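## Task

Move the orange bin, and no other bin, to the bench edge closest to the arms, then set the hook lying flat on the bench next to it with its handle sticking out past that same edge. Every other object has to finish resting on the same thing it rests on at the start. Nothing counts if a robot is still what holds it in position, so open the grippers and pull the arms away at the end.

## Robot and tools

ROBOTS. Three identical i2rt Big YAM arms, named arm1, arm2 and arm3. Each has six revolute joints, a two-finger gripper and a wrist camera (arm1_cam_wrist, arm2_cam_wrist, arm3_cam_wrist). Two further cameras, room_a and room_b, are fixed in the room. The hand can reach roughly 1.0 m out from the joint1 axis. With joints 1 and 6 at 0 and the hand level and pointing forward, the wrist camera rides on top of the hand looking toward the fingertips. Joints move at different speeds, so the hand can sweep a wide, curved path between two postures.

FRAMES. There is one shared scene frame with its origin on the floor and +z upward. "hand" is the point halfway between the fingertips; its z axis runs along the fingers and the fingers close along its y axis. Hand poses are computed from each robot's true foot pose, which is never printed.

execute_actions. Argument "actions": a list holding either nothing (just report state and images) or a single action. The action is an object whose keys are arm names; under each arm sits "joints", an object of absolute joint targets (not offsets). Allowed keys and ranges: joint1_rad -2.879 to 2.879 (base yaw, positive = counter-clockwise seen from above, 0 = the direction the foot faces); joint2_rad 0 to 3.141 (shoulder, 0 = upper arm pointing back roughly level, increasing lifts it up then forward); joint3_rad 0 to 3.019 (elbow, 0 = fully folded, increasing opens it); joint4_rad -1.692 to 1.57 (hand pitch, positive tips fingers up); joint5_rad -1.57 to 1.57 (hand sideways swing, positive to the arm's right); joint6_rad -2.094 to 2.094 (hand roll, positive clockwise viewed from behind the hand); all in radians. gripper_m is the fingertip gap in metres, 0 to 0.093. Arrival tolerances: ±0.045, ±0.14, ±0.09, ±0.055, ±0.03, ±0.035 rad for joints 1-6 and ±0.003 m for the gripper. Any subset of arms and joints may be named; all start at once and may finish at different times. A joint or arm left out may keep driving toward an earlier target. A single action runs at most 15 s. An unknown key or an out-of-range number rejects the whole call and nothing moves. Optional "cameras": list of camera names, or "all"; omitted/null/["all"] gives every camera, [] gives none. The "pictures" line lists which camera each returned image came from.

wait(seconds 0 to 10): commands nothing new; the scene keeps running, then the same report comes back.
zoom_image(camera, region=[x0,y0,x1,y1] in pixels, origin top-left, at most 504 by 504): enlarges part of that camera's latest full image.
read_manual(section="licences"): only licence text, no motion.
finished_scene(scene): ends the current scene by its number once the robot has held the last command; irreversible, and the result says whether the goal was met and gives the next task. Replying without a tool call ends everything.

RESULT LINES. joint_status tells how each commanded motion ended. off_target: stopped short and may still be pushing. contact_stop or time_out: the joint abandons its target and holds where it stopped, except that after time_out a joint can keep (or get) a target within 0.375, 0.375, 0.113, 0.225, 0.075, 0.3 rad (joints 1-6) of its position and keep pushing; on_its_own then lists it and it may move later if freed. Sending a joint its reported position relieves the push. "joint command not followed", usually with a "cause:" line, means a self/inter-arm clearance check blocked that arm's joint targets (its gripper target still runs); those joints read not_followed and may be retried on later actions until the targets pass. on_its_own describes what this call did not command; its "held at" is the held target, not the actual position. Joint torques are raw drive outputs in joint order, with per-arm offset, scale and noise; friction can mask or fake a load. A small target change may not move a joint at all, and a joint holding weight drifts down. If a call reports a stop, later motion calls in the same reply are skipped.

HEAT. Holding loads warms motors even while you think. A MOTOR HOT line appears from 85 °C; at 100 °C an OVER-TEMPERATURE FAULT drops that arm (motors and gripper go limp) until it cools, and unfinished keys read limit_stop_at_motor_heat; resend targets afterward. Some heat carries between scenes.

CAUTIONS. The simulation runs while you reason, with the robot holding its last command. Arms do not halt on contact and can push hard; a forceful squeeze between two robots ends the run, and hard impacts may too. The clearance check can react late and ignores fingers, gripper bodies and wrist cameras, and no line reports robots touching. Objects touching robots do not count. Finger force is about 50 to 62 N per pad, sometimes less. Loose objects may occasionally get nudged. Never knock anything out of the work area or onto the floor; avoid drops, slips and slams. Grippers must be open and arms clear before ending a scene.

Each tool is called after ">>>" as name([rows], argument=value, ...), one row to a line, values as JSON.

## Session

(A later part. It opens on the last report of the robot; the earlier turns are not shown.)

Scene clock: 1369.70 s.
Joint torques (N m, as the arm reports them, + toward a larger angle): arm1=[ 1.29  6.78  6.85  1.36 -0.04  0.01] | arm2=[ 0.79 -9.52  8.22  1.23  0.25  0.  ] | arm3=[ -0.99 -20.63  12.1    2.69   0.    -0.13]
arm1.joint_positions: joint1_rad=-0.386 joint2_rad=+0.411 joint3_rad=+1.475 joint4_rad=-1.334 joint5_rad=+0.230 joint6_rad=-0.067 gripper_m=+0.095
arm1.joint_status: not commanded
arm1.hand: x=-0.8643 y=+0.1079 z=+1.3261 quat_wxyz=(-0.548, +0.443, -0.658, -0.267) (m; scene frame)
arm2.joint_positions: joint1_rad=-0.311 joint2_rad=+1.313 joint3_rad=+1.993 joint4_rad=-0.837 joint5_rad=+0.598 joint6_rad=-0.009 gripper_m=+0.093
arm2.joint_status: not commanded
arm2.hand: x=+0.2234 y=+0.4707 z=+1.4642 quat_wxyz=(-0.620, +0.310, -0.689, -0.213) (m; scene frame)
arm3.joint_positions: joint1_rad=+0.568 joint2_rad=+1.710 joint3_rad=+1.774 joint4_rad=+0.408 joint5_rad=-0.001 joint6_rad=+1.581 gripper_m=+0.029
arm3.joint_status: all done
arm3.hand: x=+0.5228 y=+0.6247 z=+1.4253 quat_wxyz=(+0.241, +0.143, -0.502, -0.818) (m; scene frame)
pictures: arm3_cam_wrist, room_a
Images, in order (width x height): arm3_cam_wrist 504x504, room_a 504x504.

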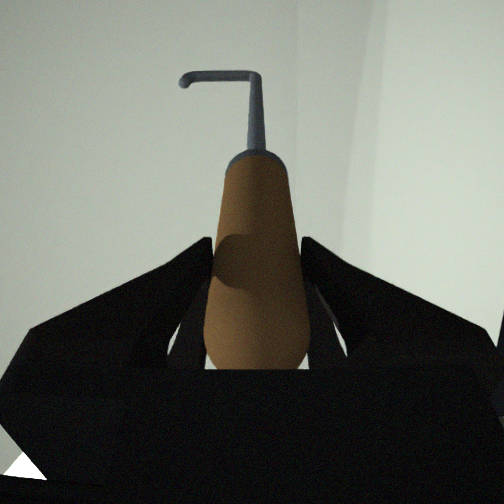

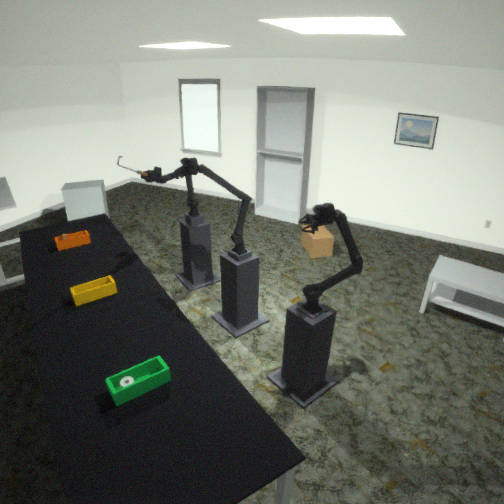

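>>> execute_actions([
  {"arm3": {"joints": {"joint2_rad": 1.70, "joint3_rad": 1.78, "joint4_rad": -1.64}}},
], cameras=["arm3_cam_wrist", "room_a"])

Scene clock: 1377.87 s.
Joint torques (N m, as the arm reports them, + toward a larger angle): arm1=[ 1.47  6.77  6.77  1.34 -0.05 -0.01] | arm2=[ 0.86 -9.61  8.22  1.25  0.25  0.  ] | arm3=[ -0.85 -17.34  10.01  -0.54   0.13  -0.06]
arm1.joint_positions: joint1_rad=-0.386 joint2_rad=+0.411 joint3_rad=+1.475 joint4_rad=-1.334 joint5_rad=+0.230 joint6_rad=-0.067 gripper_m=+0.095
arm1.joint_status: not commanded
arm1.hand: x=-0.8643 y=+0.1079 z=+1.3261 quat_wxyz=(-0.548, +0.443, -0.658, -0.267) (m; scene frame)
arm2.joint_positions: joint1_rad=-0.311 joint2_rad=+1.313 joint3_rad=+1.993 joint4_rad=-0.837 joint5_rad=+0.598 joint6_rad=-0.009 gripper_m=+0.093
arm2.joint_status: not commanded
arm2.hand: x=+0.2234 y=+0.4707 z=+1.4642 quat_wxyz=(-0.620, +0.310, -0.689, -0.213) (m; scene frame)
arm3.joint_positions: joint1_rad=+0.568 joint2_rad=+1.732 joint3_rad=+1.749 joint4_rad=-1.631 joint5_rad=-0.001 joint6_rad=+1.581 gripper_m=+0.030
arm3.joint_status: all done
arm3.hand: x=+0.6412 y=+0.4383 z=+1.0472 quat_wxyz=(-0.007, +0.273, -0.962, +0.020) (m; scene frame)
pictures: arm3_cam_wrist, room_a
Images, in order (width x height): arm3_cam_wrist 504x504, room_a 504x504.

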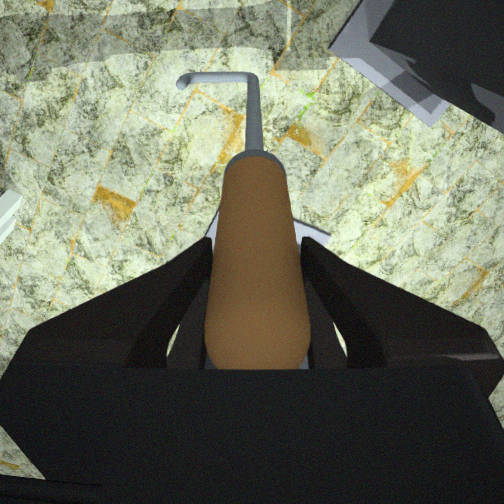

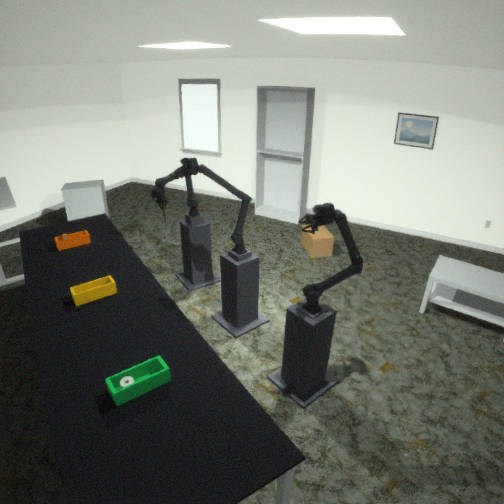

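>>> execute_actions([
  {"arm3": {"joints": {"joint4_rad": -1.575, "joint6_rad": 0.25}}},
], cameras=["arm3_cam_wrist"])

>>> execute_actions([
  {"arm3": {"joints": {"joint1_rad": -0.035, "joint6_rad": -1.571}}},
], cameras=["arm3_cam_wrist", "room_a"])

Scene clock: 1387.00 s.
Joint torques (N m, as the arm reports them, + toward a larger angle): arm1=[ 1.41  6.9   6.73  1.36 -0.05 -0.02] | arm2=[ 0.84 -9.63  8.23  1.23  0.25  0.01] | arm3=[ -0.91 -17.44  10.17   0.29   0.05  -0.14]
arm1.joint_positions: joint1_rad=-0.386 joint2_rad=+0.411 joint3_rad=+1.475 joint4_rad=-1.334 joint5_rad=+0.230 joint6_rad=-0.067 gripper_m=+0.095
arm1.joint_status: not commanded
arm1.hand: x=-0.8643 y=+0.1079 z=+1.3261 quat_wxyz=(-0.548, +0.443, -0.658, -0.267) (m; scene frame)
arm2.joint_positions: joint1_rad=-0.311 joint2_rad=+1.313 joint3_rad=+1.993 joint4_rad=-0.837 joint5_rad=+0.598 joint6_rad=-0.009 gripper_m=+0.093
arm2.joint_status: not commanded
arm2.hand: x=+0.2234 y=+0.4707 z=+1.4642 quat_wxyz=(-0.620, +0.310, -0.689, -0.213) (m; scene frame)
arm3.joint_positions: joint1_rad=+0.568 joint2_rad=+1.732 joint3_rad=+1.749 joint4_rad=-1.585 joint5_rad=-0.001 joint6_rad=+0.260 gripper_m=+0.030
arm3.joint_status: all done
arm3.hand: x=+0.6352 y=+0.4478 z=+1.0470 quat_wxyz=(-0.001, +0.806, -0.593, -0.001) (m; scene frame)
pictures: arm3_cam_wrist
Images, in order (width x height): arm3_cam_wrist 504x504.

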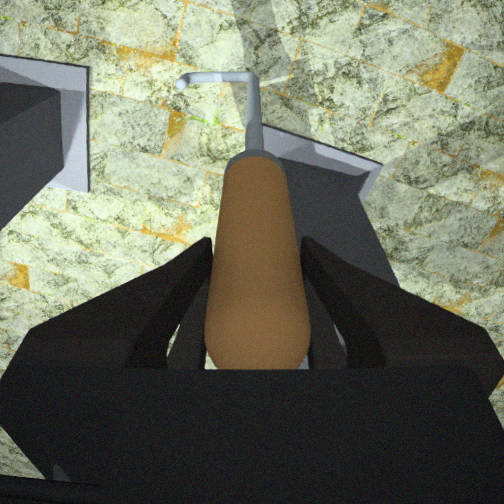

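Scene clock: 1389.27 s.
Joint torques (N m, as the arm reports them, + toward a larger angle): arm1=[ 1.46  6.92  6.79  1.42 -0.05 -0.01] | arm2=[ 0.81 -9.59  8.25  1.23  0.26  0.01] | arm3=[ -1.18 -17.36  10.13  -0.13  -0.07  -0.08]
arm1.joint_positions: joint1_rad=-0.386 joint2_rad=+0.411 joint3_rad=+1.475 joint4_rad=-1.334 joint5_rad=+0.230 joint6_rad=-0.067 gripper_m=+0.095
arm1.joint_status: not commanded
arm1.hand: x=-0.8643 y=+0.1079 z=+1.3261 quat_wxyz=(-0.548, +0.443, -0.658, -0.267) (m; scene frame)
arm2.joint_positions: joint1_rad=-0.311 joint2_rad=+1.313 joint3_rad=+1.993 joint4_rad=-0.837 joint5_rad=+0.598 joint6_rad=-0.009 gripper_m=+0.093
arm2.joint_status: not commanded
arm2.hand: x=+0.2234 y=+0.4707 z=+1.4642 quat_wxyz=(-0.620, +0.310, -0.689, -0.213) (m; scene frame)
arm3.joint_positions: joint1_rad=-0.029 joint2_rad=+1.732 joint3_rad=+1.749 joint4_rad=-1.575 joint5_rad=-0.001 joint6_rad=-1.561 gripper_m=+0.030
arm3.joint_status: all done
arm3.hand: x=+0.9372 y=+0.5318 z=+1.0475 quat_wxyz=(-0.007, +1.000, -0.022, +0.000) (m; scene frame)
pictures: arm3_cam_wrist, room_a
Images, in order (width x height): arm3_cam_wrist 504x504, room_a 504x504.

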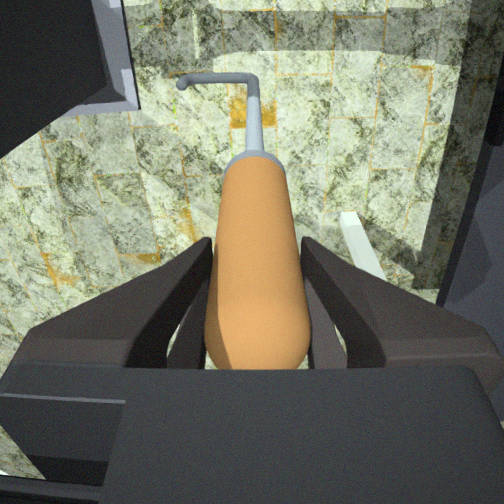

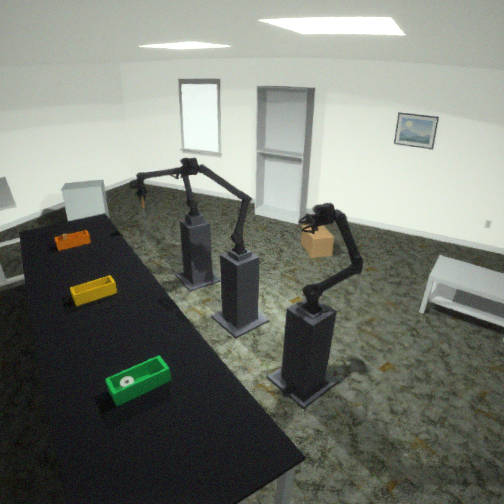

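>>> execute_actions([
  {"arm3": {"joints": {"joint3_rad": 2.0, "joint4_rad": 0.18}}},
], cameras=["arm3_cam_wrist", "room_a"])

Scene clock: 1428.20 s.
Joint torques (N m, as the arm reports them, + toward a larger angle): arm1=[ 1.43  7.01  6.78  1.32 -0.05 -0.01] | arm2=[ 0.86 -9.66  8.22  1.24  0.25  0.  ] | arm3=[ -1.38 -19.08  14.15   3.45   0.07  -0.01]
arm1.joint_positions: joint1_rad=-0.386 joint2_rad=+0.411 joint3_rad=+1.475 joint4_rad=-1.334 joint5_rad=+0.230 joint6_rad=-0.067 gripper_m=+0.095
arm1.joint_status: not commanded
arm1.hand: x=-0.8643 y=+0.1079 z=+1.3261 quat_wxyz=(-0.548, +0.443, -0.658, -0.267) (m; scene frame)
arm2.joint_positions: joint1_rad=-0.311 joint2_rad=+1.313 joint3_rad=+1.993 joint4_rad=-0.837 joint5_rad=+0.598 joint6_rad=-0.009 gripper_m=+0.093
arm2.joint_status: not commanded
arm2.hand: x=+0.2234 y=+0.4707 z=+1.4642 quat_wxyz=(-0.620, +0.310, -0.689, -0.213) (m; scene frame)
arm3.joint_positions: joint1_rad=-0.029 joint2_rad=+1.735 joint3_rad=+1.925 joint4_rad=+0.119 joint5_rad=-0.001 joint6_rad=-1.562 gripper_m=+0.030
arm3.joint_status: joint4_rad time_out (moved +1.694 of +1.755); the others done
arm3.on_its_own: joint4_rad reads +0.119 and still pushes toward +0.180 since a time_out
arm3.hand: x=+0.9445 y=+0.7566 z=+1.4337 quat_wxyz=(-0.808, +0.589, -0.012, +0.010) (m; scene frame)
pictures: arm3_cam_wrist, room_a
Images, in order (width x height): arm3_cam_wrist 504x504, room_a 504x504.

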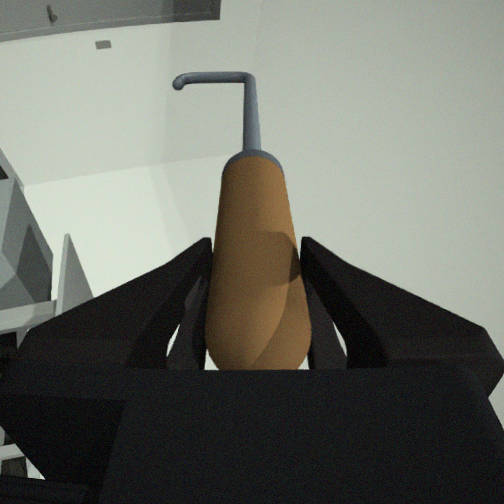

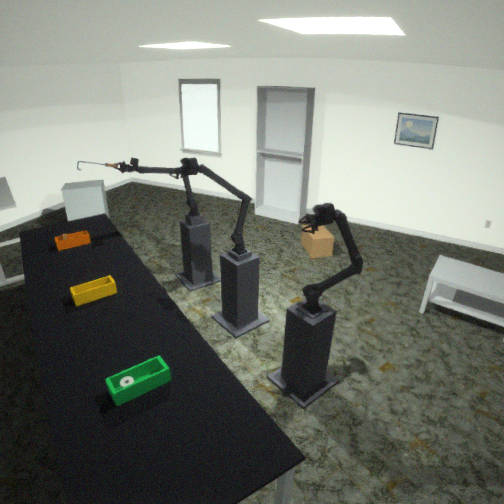

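>>> execute_actions([
  {"arm3": {"joints": {"joint2_rad": 2.18, "joint3_rad": 2.12}}},
], cameras=["arm2_cam_wrist", "arm3_cam_wrist", "room_a"])

Scene clock: 1468.03 s.
Joint torques (N m, as the arm reports them, + toward a larger angle): arm1=[ 1.64  7.05  6.87  1.37 -0.05  0.01] | arm2=[ 0.83 -9.6   8.22  1.24  0.25  0.01] | arm3=[ -1.31 -27.09  14.47   3.52   0.03   0.01]
arm1.joint_positions: joint1_rad=-0.386 joint2_rad=+0.411 joint3_rad=+1.475 joint4_rad=-1.334 joint5_rad=+0.230 joint6_rad=-0.067 gripper_m=+0.095
arm1.joint_status: not commanded
arm1.hand: x=-0.8643 y=+0.1079 z=+1.3261 quat_wxyz=(-0.548, +0.443, -0.658, -0.267) (m; scene frame)
arm2.joint_positions: joint1_rad=-0.311 joint2_rad=+1.313 joint3_rad=+1.993 joint4_rad=-0.837 joint5_rad=+0.598 joint6_rad=-0.009 gripper_m=+0.093
arm2.joint_status: not commanded
arm2.hand: x=+0.2234 y=+0.4707 z=+1.4642 quat_wxyz=(-0.620, +0.310, -0.689, -0.213) (m; scene frame)
arm3.joint_positions: joint1_rad=-0.029 joint2_rad=+2.233 joint3_rad=+2.041 joint4_rad=+0.123 joint5_rad=-0.001 joint6_rad=-1.563 gripper_m=+0.030
arm3.joint_status: all done
arm3.on_its_own: joint4_rad reads +0.123 and still pushes toward +0.180 since a time_out
arm3.hand: x=+0.9506 y=+0.9256 z=+1.0915 quat_wxyz=(-0.683, +0.730, -0.015, +0.009) (m; scene frame)
pictures: arm2_cam_wrist, arm3_cam_wrist, room_a
Images, in order (width x height): arm2_cam_wrist 504x504, arm3_cam_wrist 504x504, room_a 504x504.

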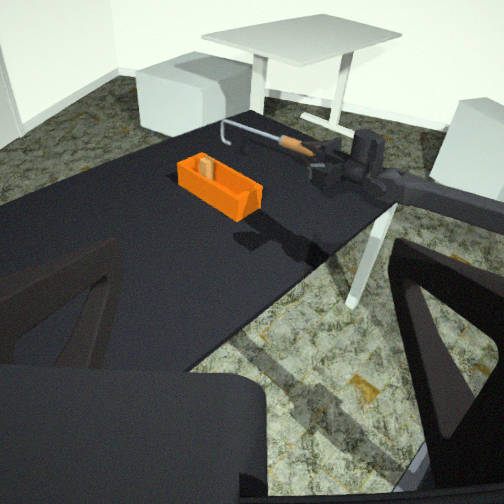

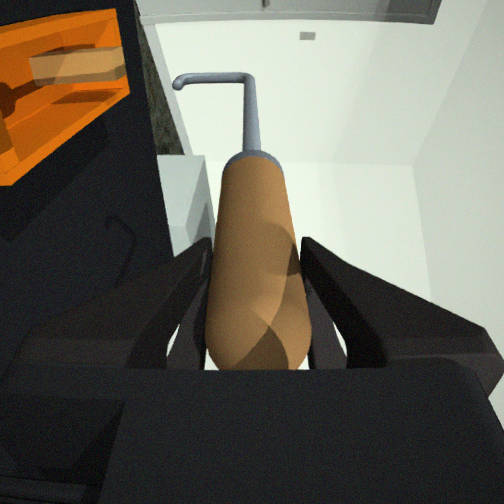

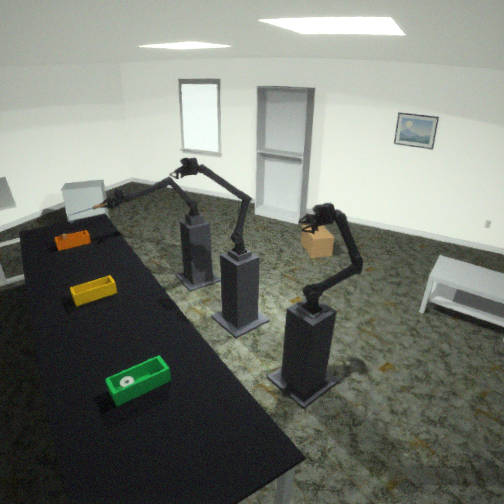

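>>> execute_actions([
  {"arm3": {"joints": {"joint2_rad": 2.27}}},
], cameras=["arm2_cam_wrist", "arm3_cam_wrist"])

Scene clock: 1475.30 s.
Joint torques (N m, as the arm reports them, + toward a larger angle): arm1=[ 1.86  6.9   6.8   1.35 -0.05 -0.01] | arm2=[ 0.88 -9.6   8.22  1.23  0.25  0.01] | arm3=[ -1.23 -27.12  14.44   3.64   0.06   0.01]
arm1.joint_positions: joint1_rad=-0.386 joint2_rad=+0.411 joint3_rad=+1.475 joint4_rad=-1.334 joint5_rad=+0.230 joint6_rad=-0.067 gripper_m=+0.095
arm1.joint_status: not commanded
arm1.hand: x=-0.8643 y=+0.1079 z=+1.3261 quat_wxyz=(-0.548, +0.443, -0.658, -0.267) (m; scene frame)
arm2.joint_positions: joint1_rad=-0.311 joint2_rad=+1.313 joint3_rad=+1.993 joint4_rad=-0.837 joint5_rad=+0.598 joint6_rad=-0.009 gripper_m=+0.093
arm2.joint_status: not commanded
arm2.hand: x=+0.2234 y=+0.4707 z=+1.4642 quat_wxyz=(-0.620, +0.310, -0.689, -0.213) (m; scene frame)
arm3.joint_positions: joint1_rad=-0.029 joint2_rad=+2.317 joint3_rad=+2.041 joint4_rad=+0.124 joint5_rad=-0.001 joint6_rad=-1.563 gripper_m=+0.030
arm3.joint_status: all done
arm3.on_its_own: joint4_rad reads +0.124 and still pushes toward +0.180 since a time_out
arm3.hand: x=+0.9510 y=+0.9366 z=+1.0149 quat_wxyz=(-0.652, +0.758, -0.015, +0.009) (m; scene frame)
pictures: arm2_cam_wrist, arm3_cam_wrist
Images, in order (width x height): arm2_cam_wrist 504x504, arm3_cam_wrist 504x504.

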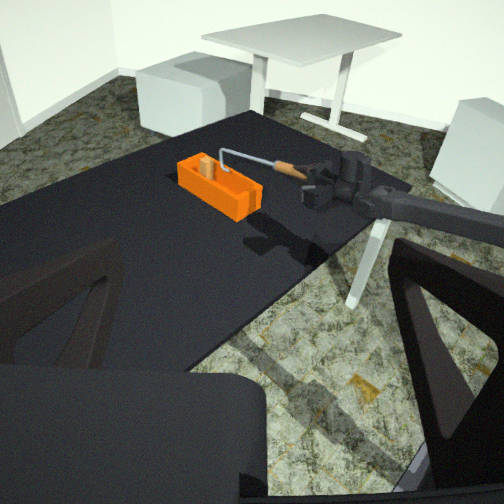

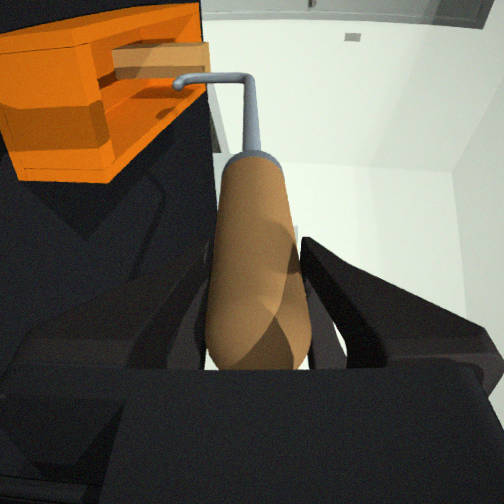

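>>> execute_actions([
  {"arm3": {"joints": {"joint4_rad": 0.05}}},
], cameras=["arm2_cam_wrist", "arm3_cam_wrist"])

Scene clock: 1514.20 s.
Joint torques (N m, as the arm reports them, + toward a larger angle): arm1=[ 1.29  7.12  6.82  1.32 -0.05  0.01] | arm2=[ 0.85 -9.58  8.21  1.24  0.25  0.01] | arm3=[ -1.75 -27.67  14.53   2.53   0.02   0.  ]
arm1.joint_positions: joint1_rad=-0.386 joint2_rad=+0.411 joint3_rad=+1.475 joint4_rad=-1.334 joint5_rad=+0.230 joint6_rad=-0.067 gripper_m=+0.095
arm1.joint_status: not commanded
arm1.hand: x=-0.8643 y=+0.1079 z=+1.3261 quat_wxyz=(-0.548, +0.443, -0.658, -0.267) (m; scene frame)
arm2.joint_positions: joint1_rad=-0.311 joint2_rad=+1.313 joint3_rad=+1.993 joint4_rad=-0.837 joint5_rad=+0.598 joint6_rad=-0.009 gripper_m=+0.093
arm2.joint_status: not commanded
arm2.hand: x=+0.2234 y=+0.4707 z=+1.4642 quat_wxyz=(-0.620, +0.310, -0.689, -0.213) (m; scene frame)
arm3.joint_positions: joint1_rad=-0.029 joint2_rad=+2.317 joint3_rad=+2.041 joint4_rad=+0.020 joint5_rad=-0.001 joint6_rad=-1.563 gripper_m=+0.030
arm3.joint_status: all done
arm3.hand: x=+0.9509 y=+0.9314 z=+0.9897 quat_wxyz=(-0.611, +0.791, -0.016, +0.008) (m; scene frame)
pictures: arm2_cam_wrist, arm3_cam_wrist
Images, in order (width x height): arm2_cam_wrist 504x504, arm3_cam_wrist 504x504.

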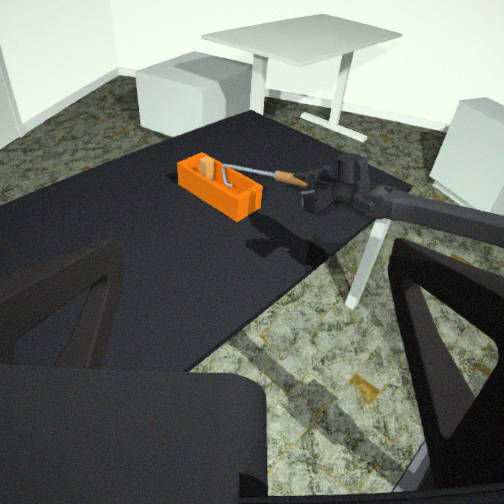

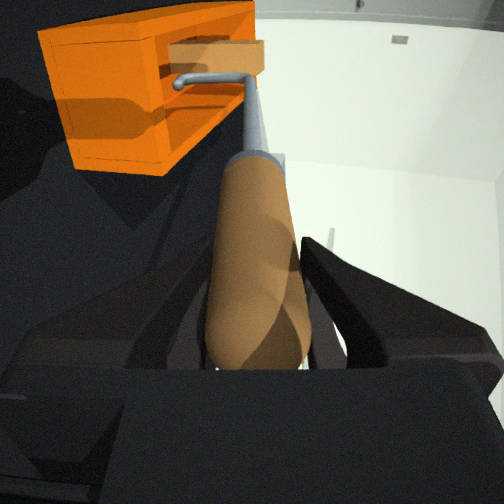

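>>> execute_actions([
  {"arm3": {"joints": {"joint3_rad": 2.04}}},
], cameras=["arm2_cam_wrist", "arm3_cam_wrist"])

Scene clock: 1568.53 s.
Joint torques (N m, as the arm reports them, + toward a larger angle): arm1=[ 1.64  6.92  6.83  1.42 -0.08  0.  ] | arm2=[ 0.78 -9.58  8.25  1.24  0.26  0.01] | arm3=[ -1.27 -27.6   11.11   2.5    0.01   0.  ]
arm1.joint_positions: joint1_rad=-0.386 joint2_rad=+0.411 joint3_rad=+1.475 joint4_rad=-1.334 joint5_rad=+0.230 joint6_rad=-0.067 gripper_m=+0.095
arm1.joint_status: not commanded
arm1.hand: x=-0.8643 y=+0.1079 z=+1.3261 quat_wxyz=(-0.548, +0.443, -0.658, -0.267) (m; scene frame)
arm2.joint_positions: joint1_rad=-0.311 joint2_rad=+1.313 joint3_rad=+1.993 joint4_rad=-0.837 joint5_rad=+0.598 joint6_rad=-0.009 gripper_m=+0.093
arm2.joint_status: not commanded
arm2.hand: x=+0.2234 y=+0.4707 z=+1.4642 quat_wxyz=(-0.620, +0.310, -0.689, -0.213) (m; scene frame)
arm3.joint_positions: joint1_rad=-0.029 joint2_rad=+2.317 joint3_rad=+2.010 joint4_rad=+0.020 joint5_rad=-0.001 joint6_rad=-1.563 gripper_m=+0.030
arm3.joint_status: all done
arm3.hand: x=+0.9507 y=+0.9259 z=+0.9708 quat_wxyz=(-0.599, +0.801, -0.016, +0.008) (m; scene frame)
pictures: arm2_cam_wrist, arm3_cam_wrist
Images, in order (width x height): arm2_cam_wrist 504x504, arm3_cam_wrist 504x504.

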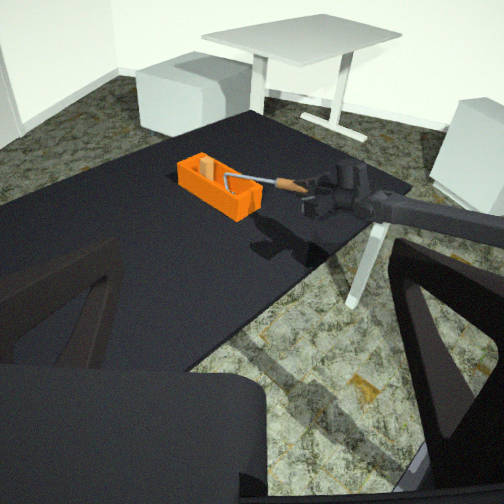

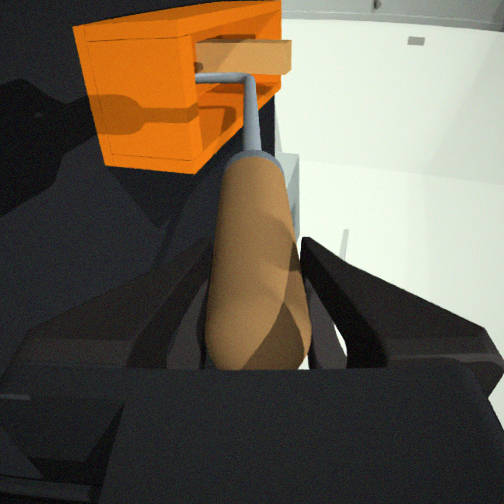

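>>> execute_actions([
  {"arm3": {"joints": {"joint2_rad": 2.185, "joint3_rad": 1.895}}},
], cameras=["arm2_cam_wrist", "arm3_cam_wrist"])

Scene clock: 1573.87 s.
Joint torques (N m, as the arm reports them, + toward a larger angle): arm1=[ 1.64  7.13  6.83  1.37 -0.05  0.  ] | arm2=[ 0.85 -9.57  8.22  1.22  0.26  0.  ] | arm3=[ -0.81 -26.9    9.89   2.44   0.     0.  ]
arm1.joint_positions: joint1_rad=-0.386 joint2_rad=+0.411 joint3_rad=+1.475 joint4_rad=-1.334 joint5_rad=+0.230 joint6_rad=-0.067 gripper_m=+0.095
arm1.joint_status: not commanded
arm1.hand: x=-0.8643 y=+0.1079 z=+1.3261 quat_wxyz=(-0.548, +0.443, -0.658, -0.267) (m; scene frame)
arm2.joint_positions: joint1_rad=-0.311 joint2_rad=+1.313 joint3_rad=+1.993 joint4_rad=-0.837 joint5_rad=+0.598 joint6_rad=-0.009 gripper_m=+0.093
arm2.joint_status: not commanded
arm2.hand: x=+0.2234 y=+0.4707 z=+1.4642 quat_wxyz=(-0.620, +0.310, -0.689, -0.213) (m; scene frame)
arm3.joint_positions: joint1_rad=-0.029 joint2_rad=+2.242 joint3_rad=+1.878 joint4_rad=+0.022 joint5_rad=-0.001 joint6_rad=-1.563 gripper_m=+0.030
arm3.joint_status: all done
arm3.hand: x=+0.9497 y=+0.8964 z=+0.9606 quat_wxyz=(-0.577, +0.816, -0.016, +0.008) (m; scene frame)
pictures: arm2_cam_wrist, arm3_cam_wrist
Images, in order (width x height): arm2_cam_wrist 504x504, arm3_cam_wrist 504x504.

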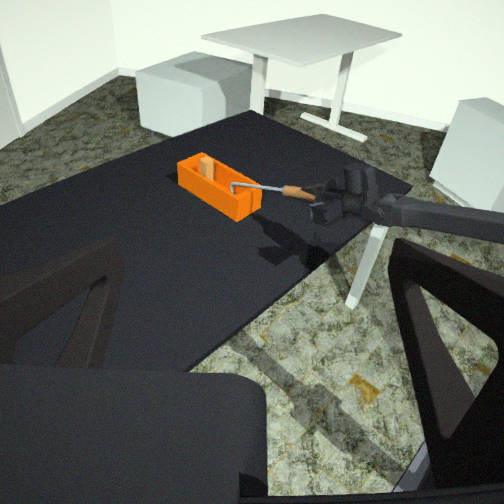

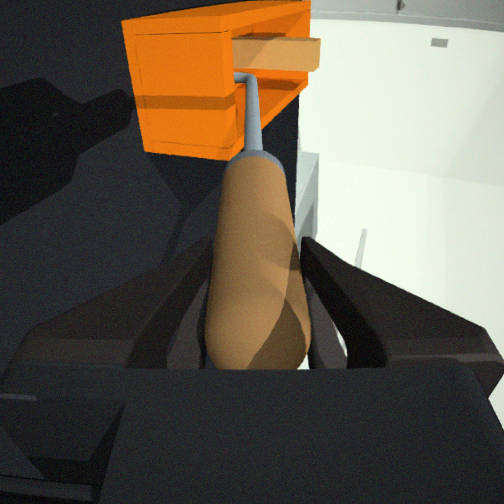

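>>> zoom_image(camera="arm2_cam_wrist", region=[170, 140, 330, 240])

Region (170, 140, 330, 240) of arm2_cam_wrist's 504x504 image, scaled by 3.150, with more detail than that image has; it fills the top 315 rows of this view, and the rest is white.

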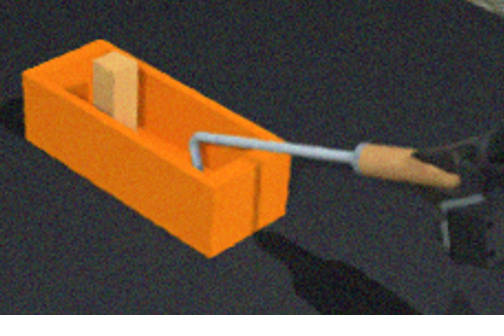

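>>> execute_actions([
  {"arm3": {"joints": {"joint2_rad": 2.062, "joint3_rad": 1.757}}},
], cameras=["arm2_cam_wrist", "arm3_cam_wrist"])

Scene clock: 1588.67 s.
Joint torques (N m, as the arm reports them, + toward a larger angle): arm1=[ 1.4   7.16  6.79  1.39 -0.06  0.01] | arm2=[ 0.77 -9.57  8.22  1.23  0.25  0.01] | arm3=[ -1.32 -25.99  10.09   2.4    0.    -0.01]
arm1.joint_positions: joint1_rad=-0.386 joint2_rad=+0.411 joint3_rad=+1.475 joint4_rad=-1.334 joint5_rad=+0.230 joint6_rad=-0.067 gripper_m=+0.095
arm1.joint_status: not commanded
arm1.hand: x=-0.8643 y=+0.1079 z=+1.3261 quat_wxyz=(-0.548, +0.443, -0.658, -0.267) (m; scene frame)
arm2.joint_positions: joint1_rad=-0.311 joint2_rad=+1.313 joint3_rad=+1.993 joint4_rad=-0.837 joint5_rad=+0.598 joint6_rad=-0.009 gripper_m=+0.093
arm2.joint_status: not commanded
arm2.hand: x=+0.2234 y=+0.4707 z=+1.4642 quat_wxyz=(-0.620, +0.310, -0.689, -0.213) (m; scene frame)
arm3.joint_positions: joint1_rad=-0.029 joint2_rad=+2.124 joint3_rad=+1.736 joint4_rad=+0.022 joint5_rad=-0.001 joint6_rad=-1.563 gripper_m=+0.030
arm3.joint_status: all done
arm3.hand: x=+0.9484 y=+0.8590 z=+0.9781 quat_wxyz=(-0.567, +0.823, -0.017, +0.008) (m; scene frame)
pictures: arm2_cam_wrist, arm3_cam_wrist
Images, in order (width x height): arm2_cam_wrist 504x504, arm3_cam_wrist 504x504.

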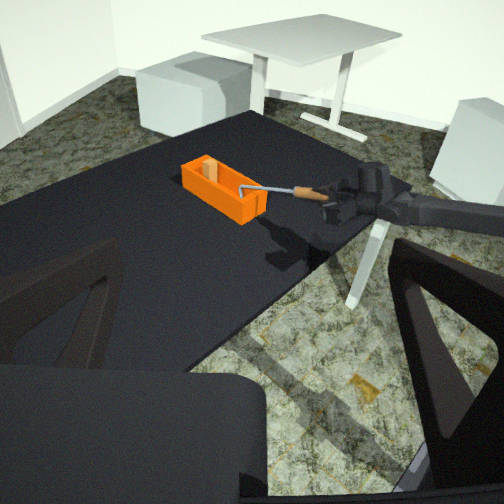

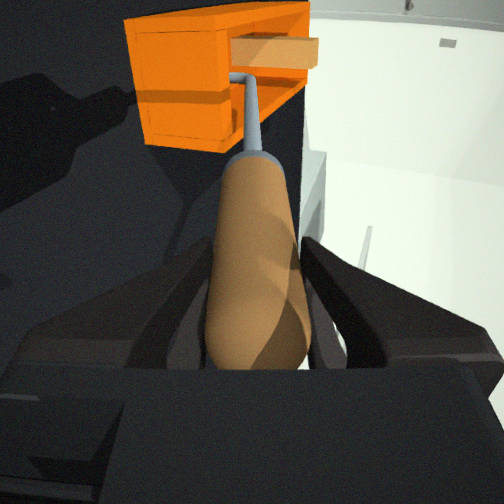

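>>> execute_actions([
  {"arm3": {"joints": {"joint2_rad": 1.92, "joint3_rad": 1.572}}},
], cameras=["arm2_cam_wrist", "arm3_cam_wrist"])

Scene clock: 1593.90 s.
Joint torques (N m, as the arm reports them, + toward a larger angle): arm1=[ 1.48  6.68  6.85  1.33 -0.04  0.01] | arm2=[ 0.8  -9.59  8.2   1.26  0.24  0.  ] | arm3=[ -1.27 -23.37  10.02   2.4    0.     0.  ]
arm1.joint_positions: joint1_rad=-0.386 joint2_rad=+0.411 joint3_rad=+1.475 joint4_rad=-1.334 joint5_rad=+0.230 joint6_rad=-0.067 gripper_m=+0.095
arm1.joint_status: not commanded
arm1.hand: x=-0.8643 y=+0.1079 z=+1.3261 quat_wxyz=(-0.548, +0.443, -0.658, -0.267) (m; scene frame)
arm2.joint_positions: joint1_rad=-0.311 joint2_rad=+1.313 joint3_rad=+1.993 joint4_rad=-0.837 joint5_rad=+0.598 joint6_rad=-0.009 gripper_m=+0.093
arm2.joint_status: not commanded
arm2.hand: x=+0.2234 y=+0.4707 z=+1.4642 quat_wxyz=(-0.620, +0.310, -0.689, -0.213) (m; scene frame)
arm3.joint_positions: joint1_rad=-0.029 joint2_rad=+1.976 joint3_rad=+1.551 joint4_rad=+0.021 joint5_rad=-0.001 joint6_rad=-1.563 gripper_m=+0.030
arm3.joint_status: all done
arm3.hand: x=+0.9466 y=+0.8049 z=+0.9914 quat_wxyz=(-0.552, +0.834, -0.017, +0.008) (m; scene frame)
pictures: arm2_cam_wrist, arm3_cam_wrist
Images, in order (width x height): arm2_cam_wrist 504x504, arm3_cam_wrist 504x504.

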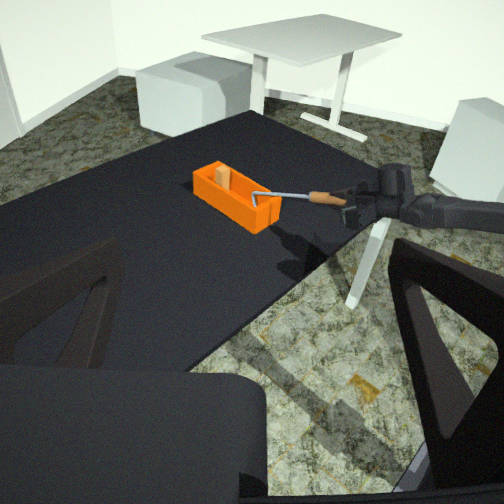

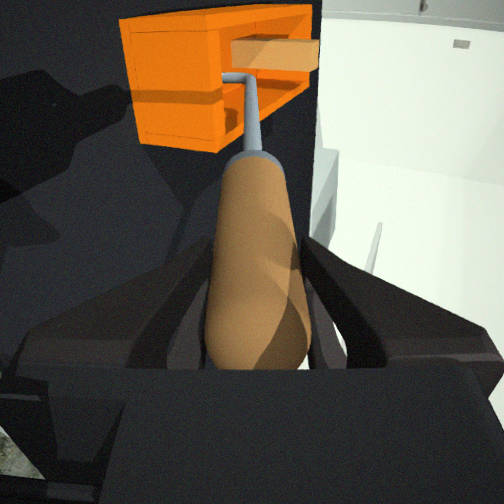

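>>> execute_actions([
  {"arm3": {"joints": {"joint2_rad": 1.753, "joint3_rad": 1.347}}},
], cameras=["arm2_cam_wrist", "arm3_cam_wrist"])

Scene clock: 1599.40 s.
Joint torques (N m, as the arm reports them, + toward a larger angle): arm1=[ 1.28  7.18  6.81  1.33 -0.04 -0.02] | arm2=[ 0.86 -9.59  8.22  1.25  0.26  0.01] | arm3=[ -1.29 -20.19   9.66   2.37   0.     0.  ]
arm1.joint_positions: joint1_rad=-0.386 joint2_rad=+0.411 joint3_rad=+1.475 joint4_rad=-1.334 joint5_rad=+0.230 joint6_rad=-0.067 gripper_m=+0.095
arm1.joint_status: not commanded
arm1.hand: x=-0.8643 y=+0.1079 z=+1.3261 quat_wxyz=(-0.548, +0.443, -0.658, -0.267) (m; scene frame)
arm2.joint_positions: joint1_rad=-0.311 joint2_rad=+1.313 joint3_rad=+1.993 joint4_rad=-0.837 joint5_rad=+0.598 joint6_rad=-0.009 gripper_m=+0.093
arm2.joint_status: not commanded
arm2.hand: x=+0.2234 y=+0.4707 z=+1.4642 quat_wxyz=(-0.620, +0.310, -0.689, -0.213) (m; scene frame)
arm3.joint_positions: joint1_rad=-0.029 joint2_rad=+1.800 joint3_rad=+1.329 joint4_rad=+0.021 joint5_rad=-0.001 joint6_rad=-1.563 gripper_m=+0.030
arm3.joint_status: all done
arm3.hand: x=+0.9441 y=+0.7330 z=+0.9970 quat_wxyz=(-0.532, +0.846, -0.017, +0.007) (m; scene frame)
pictures: arm2_cam_wrist, arm3_cam_wrist
Images, in order (width x height): arm2_cam_wrist 504x504, arm3_cam_wrist 504x504.

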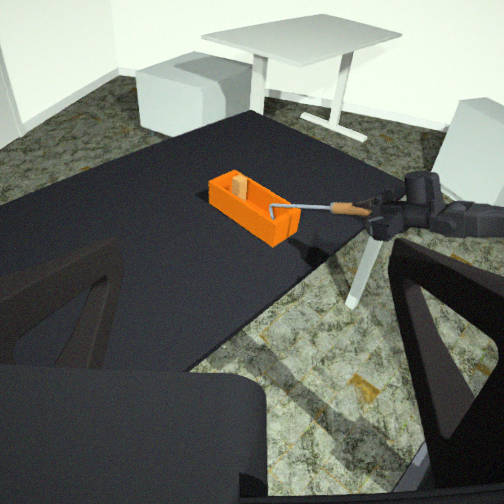

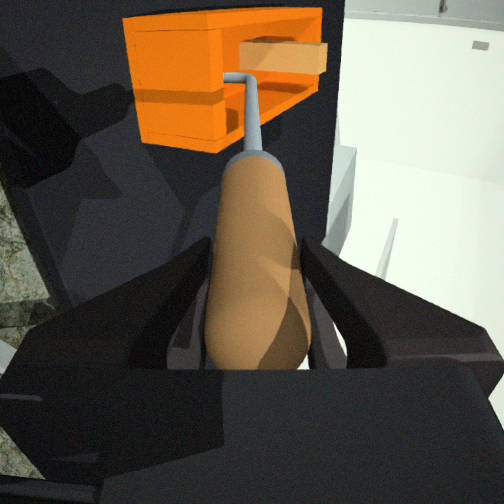

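>>> execute_actions([
  {"arm3": {"joints": {"joint2_rad": 1.58, "joint3_rad": 1.133}}},
], cameras=["arm2_cam_wrist", "arm3_cam_wrist"])

Scene clock: 1620.00 s.
Joint torques (N m, as the arm reports them, + toward a larger angle): arm1=[ 1.57  6.97  6.81  1.37 -0.04 -0.02] | arm2=[ 0.76 -9.53  8.24  1.22  0.26  0.  ] | arm3=[ -1.28 -16.44   9.6    2.36   0.    -0.01]
arm1.joint_positions: joint1_rad=-0.386 joint2_rad=+0.411 joint3_rad=+1.475 joint4_rad=-1.334 joint5_rad=+0.230 joint6_rad=-0.067 gripper_m=+0.095
arm1.joint_status: not commanded
arm1.hand: x=-0.8643 y=+0.1079 z=+1.3261 quat_wxyz=(-0.548, +0.443, -0.658, -0.267) (m; scene frame)
arm2.joint_positions: joint1_rad=-0.311 joint2_rad=+1.313 joint3_rad=+1.993 joint4_rad=-0.837 joint5_rad=+0.598 joint6_rad=-0.009 gripper_m=+0.093
arm2.joint_status: not commanded
arm2.hand: x=+0.2234 y=+0.4707 z=+1.4642 quat_wxyz=(-0.620, +0.310, -0.689, -0.213) (m; scene frame)
arm3.joint_positions: joint1_rad=-0.029 joint2_rad=+1.619 joint3_rad=+1.113 joint4_rad=+0.021 joint5_rad=-0.001 joint6_rad=-1.563 gripper_m=+0.030
arm3.joint_status: all done
arm3.hand: x=+0.9415 y=+0.6568 z=+0.9989 quat_wxyz=(-0.517, +0.856, -0.017, +0.007) (m; scene frame)
pictures: arm2_cam_wrist, arm3_cam_wrist
Images, in order (width x height): arm2_cam_wrist 504x504, arm3_cam_wrist 504x504.

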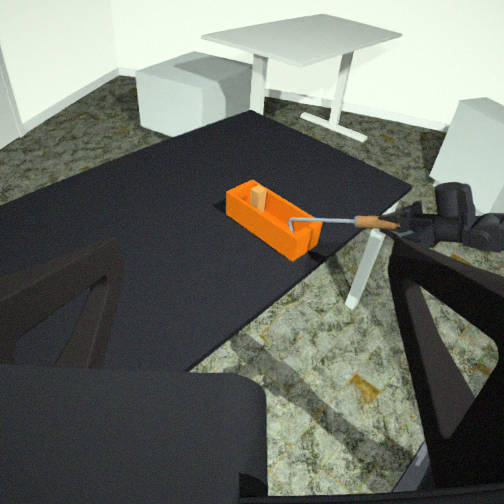

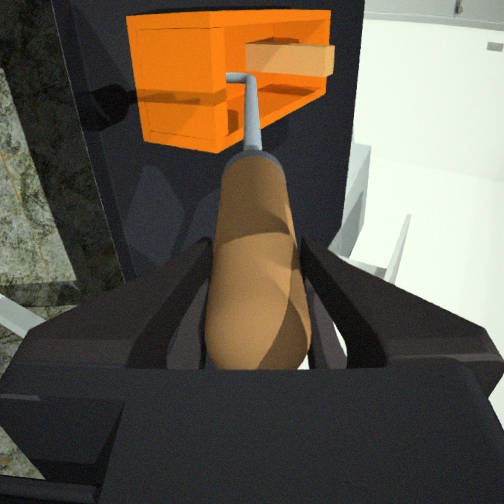

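>>> zoom_image(camera="arm3_cam_wrist", region=[30, 0, 198, 168])

Region (30, 0, 198, 168) of arm3_cam_wrist's 504x504 image, scaled by 3.000, with more detail than that image has.

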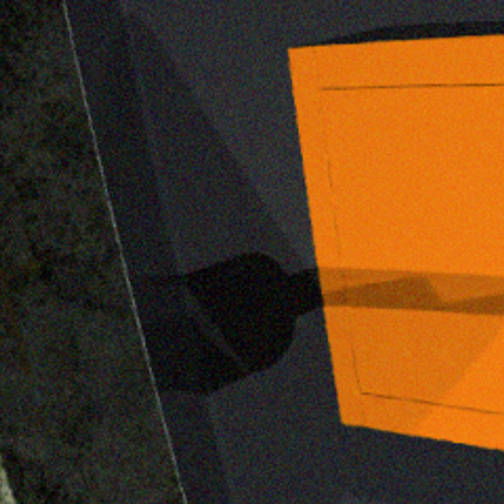

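>>> execute_actions([
  {"arm3": {"joints": {"joint2_rad": 1.492, "joint3_rad": 1.032}}},
], cameras=["arm2_cam_wrist", "arm3_cam_wrist"])

Scene clock: 1643.20 s.
Joint torques (N m, as the arm reports them, + toward a larger angle): arm1=[ 1.48  6.86  6.8   1.33 -0.04  0.  ] | arm2=[ 0.81 -9.56  8.22  1.24  0.25  0.  ] | arm3=[ -1.23 -15.22   9.58   2.35   0.    -0.01]
arm1.joint_positions: joint1_rad=-0.386 joint2_rad=+0.411 joint3_rad=+1.475 joint4_rad=-1.334 joint5_rad=+0.230 joint6_rad=-0.067 gripper_m=+0.095
arm1.joint_status: not commanded
arm1.hand: x=-0.8643 y=+0.1079 z=+1.3261 quat_wxyz=(-0.548, +0.443, -0.658, -0.267) (m; scene frame)
arm2.joint_positions: joint1_rad=-0.311 joint2_rad=+1.313 joint3_rad=+1.993 joint4_rad=-0.837 joint5_rad=+0.598 joint6_rad=-0.009 gripper_m=+0.093
arm2.joint_status: not commanded
arm2.hand: x=+0.2234 y=+0.4707 z=+1.4642 quat_wxyz=(-0.620, +0.310, -0.689, -0.213) (m; scene frame)
arm3.joint_positions: joint1_rad=-0.029 joint2_rad=+1.533 joint3_rad=+1.011 joint4_rad=+0.021 joint5_rad=-0.001 joint6_rad=-1.563 gripper_m=+0.030
arm3.joint_status: all done
arm3.hand: x=+0.9403 y=+0.6196 z=+0.9965 quat_wxyz=(-0.511, +0.860, -0.017, +0.007) (m; scene frame)
pictures: arm2_cam_wrist, arm3_cam_wrist
Images, in order (width x height): arm2_cam_wrist 504x504, arm3_cam_wrist 504x504.

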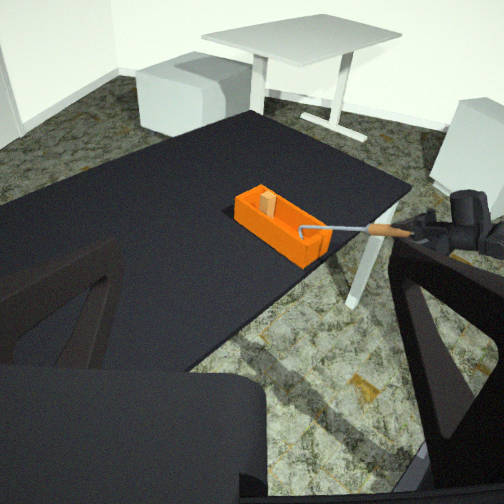

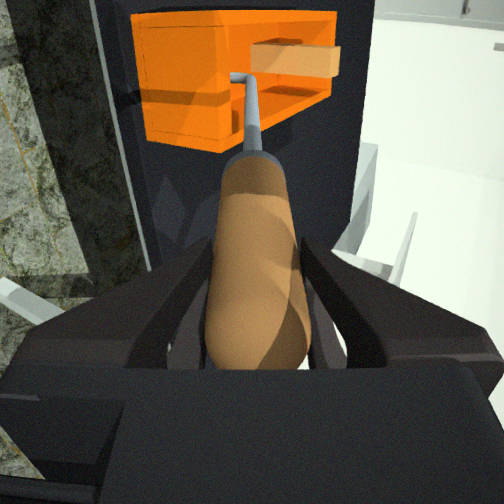

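>>> zoom_image(camera="arm3_cam_wrist", region=[60, 0, 228, 168])

>>> zoom_image(camera="arm2_cam_wrist", region=[220, 170, 420, 300])

Region (60, 0, 228, 168) of arm3_cam_wrist's 504x504 image, scaled by 3.000, with more detail than that image has.

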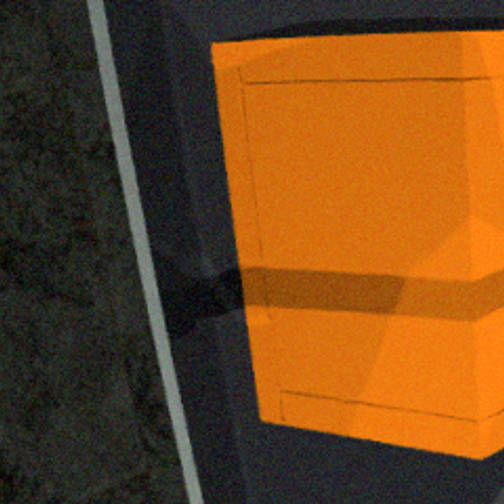

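Region (220, 170, 420, 300) of arm2_cam_wrist's 504x504 image, scaled by 2.520, with more detail than that image has; it fills the top 328 rows of this view, and the rest is white.

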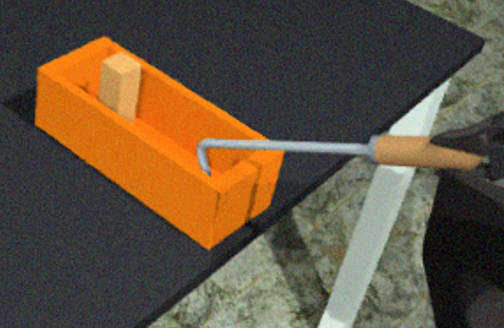

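>>> execute_actions([
  {"arm3": {"joints": {"joint2_rad": 1.37, "joint3_rad": 1.47}}},
], cameras=["arm2_cam_wrist", "arm3_cam_wrist"])

Scene clock: 1703.27 s.
Joint torques (N m, as the arm reports them, + toward a larger angle): arm1=[ 1.45  6.8   6.8   1.36 -0.04  0.01] | arm2=[ 0.81 -9.64  8.22  1.23  0.26  0.  ] | arm3=[ -1.21 -13.04  13.83   2.79   0.05   0.  ]
arm1.joint_positions: joint1_rad=-0.386 joint2_rad=+0.411 joint3_rad=+1.475 joint4_rad=-1.334 joint5_rad=+0.230 joint6_rad=-0.067 gripper_m=+0.095
arm1.joint_status: not commanded
arm1.hand: x=-0.8643 y=+0.1079 z=+1.3261 quat_wxyz=(-0.548, +0.443, -0.658, -0.267) (m; scene frame)
arm2.joint_positions: joint1_rad=-0.311 joint2_rad=+1.313 joint3_rad=+1.993 joint4_rad=-0.837 joint5_rad=+0.598 joint6_rad=-0.009 gripper_m=+0.093
arm2.joint_status: not commanded
arm2.hand: x=+0.2234 y=+0.4707 z=+1.4642 quat_wxyz=(-0.620, +0.310, -0.689, -0.213) (m; scene frame)
arm3.joint_positions: joint1_rad=-0.029 joint2_rad=+1.395 joint3_rad=+1.405 joint4_rad=+0.012 joint5_rad=-0.001 joint6_rad=-1.563 gripper_m=+0.030
arm3.joint_status: all done
arm3.hand: x=+0.9409 y=+0.6472 z=+1.3178 quat_wxyz=(-0.715, +0.699, -0.014, +0.010) (m; scene frame)
pictures: arm2_cam_wrist, arm3_cam_wrist
Images, in order (width x height): arm2_cam_wrist 504x504, arm3_cam_wrist 504x504.

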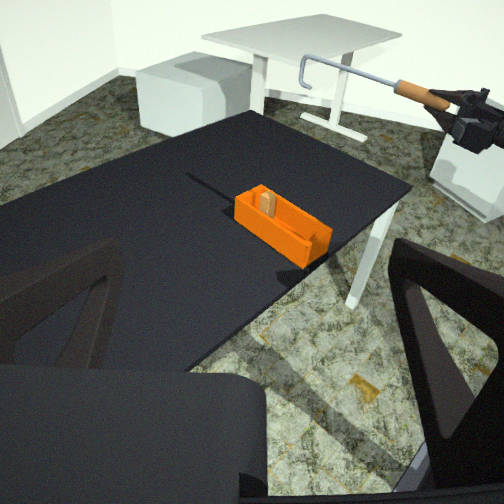

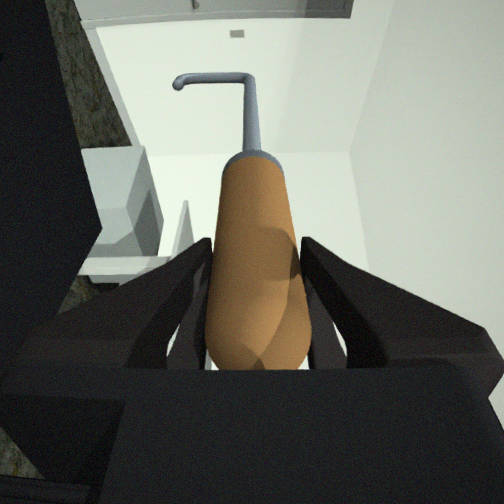

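>>> execute_actions([
  {"arm3": {"joints": {"joint3_rad": 1.44, "joint4_rad": -1.595}}},
], cameras=["arm3_cam_wrist"])

Scene clock: 1709.70 s.
Joint torques (N m, as the arm reports them, + toward a larger angle): arm1=[ 1.39  6.77  6.75  1.34 -0.06 -0.01] | arm2=[ 0.83 -9.6   8.22  1.24  0.25  0.01] | arm3=[ -1.33 -11.46  10.45  -0.55  -0.05  -0.07]
arm1.joint_positions: joint1_rad=-0.386 joint2_rad=+0.411 joint3_rad=+1.475 joint4_rad=-1.334 joint5_rad=+0.230 joint6_rad=-0.067 gripper_m=+0.095
arm1.joint_status: not commanded
arm1.hand: x=-0.8643 y=+0.1079 z=+1.3261 quat_wxyz=(-0.548, +0.443, -0.658, -0.267) (m; scene frame)
arm2.joint_positions: joint1_rad=-0.311 joint2_rad=+1.313 joint3_rad=+1.993 joint4_rad=-0.837 joint5_rad=+0.598 joint6_rad=-0.009 gripper_m=+0.093
arm2.joint_status: not commanded
arm2.hand: x=+0.2234 y=+0.4707 z=+1.4642 quat_wxyz=(-0.620, +0.310, -0.689, -0.213) (m; scene frame)
arm3.joint_positions: joint1_rad=-0.029 joint2_rad=+1.395 joint3_rad=+1.405 joint4_rad=-1.586 joint5_rad=-0.001 joint6_rad=-1.563 gripper_m=+0.030
arm3.joint_status: all done
arm3.hand: x=+0.9328 y=+0.4005 z=+1.0663 quat_wxyz=(+0.002, +1.000, -0.021, +0.000) (m; scene frame)
pictures: arm3_cam_wrist
Images, in order (width x height): arm3_cam_wrist 504x504.

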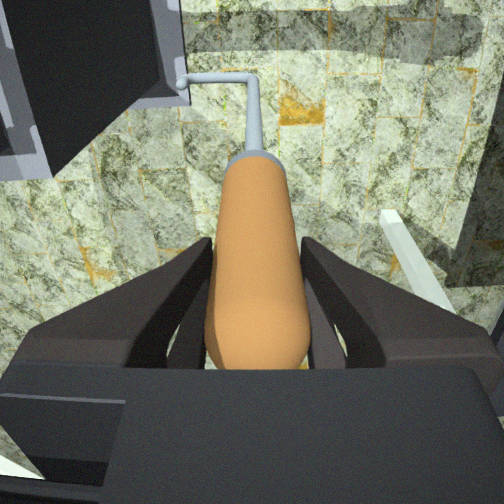

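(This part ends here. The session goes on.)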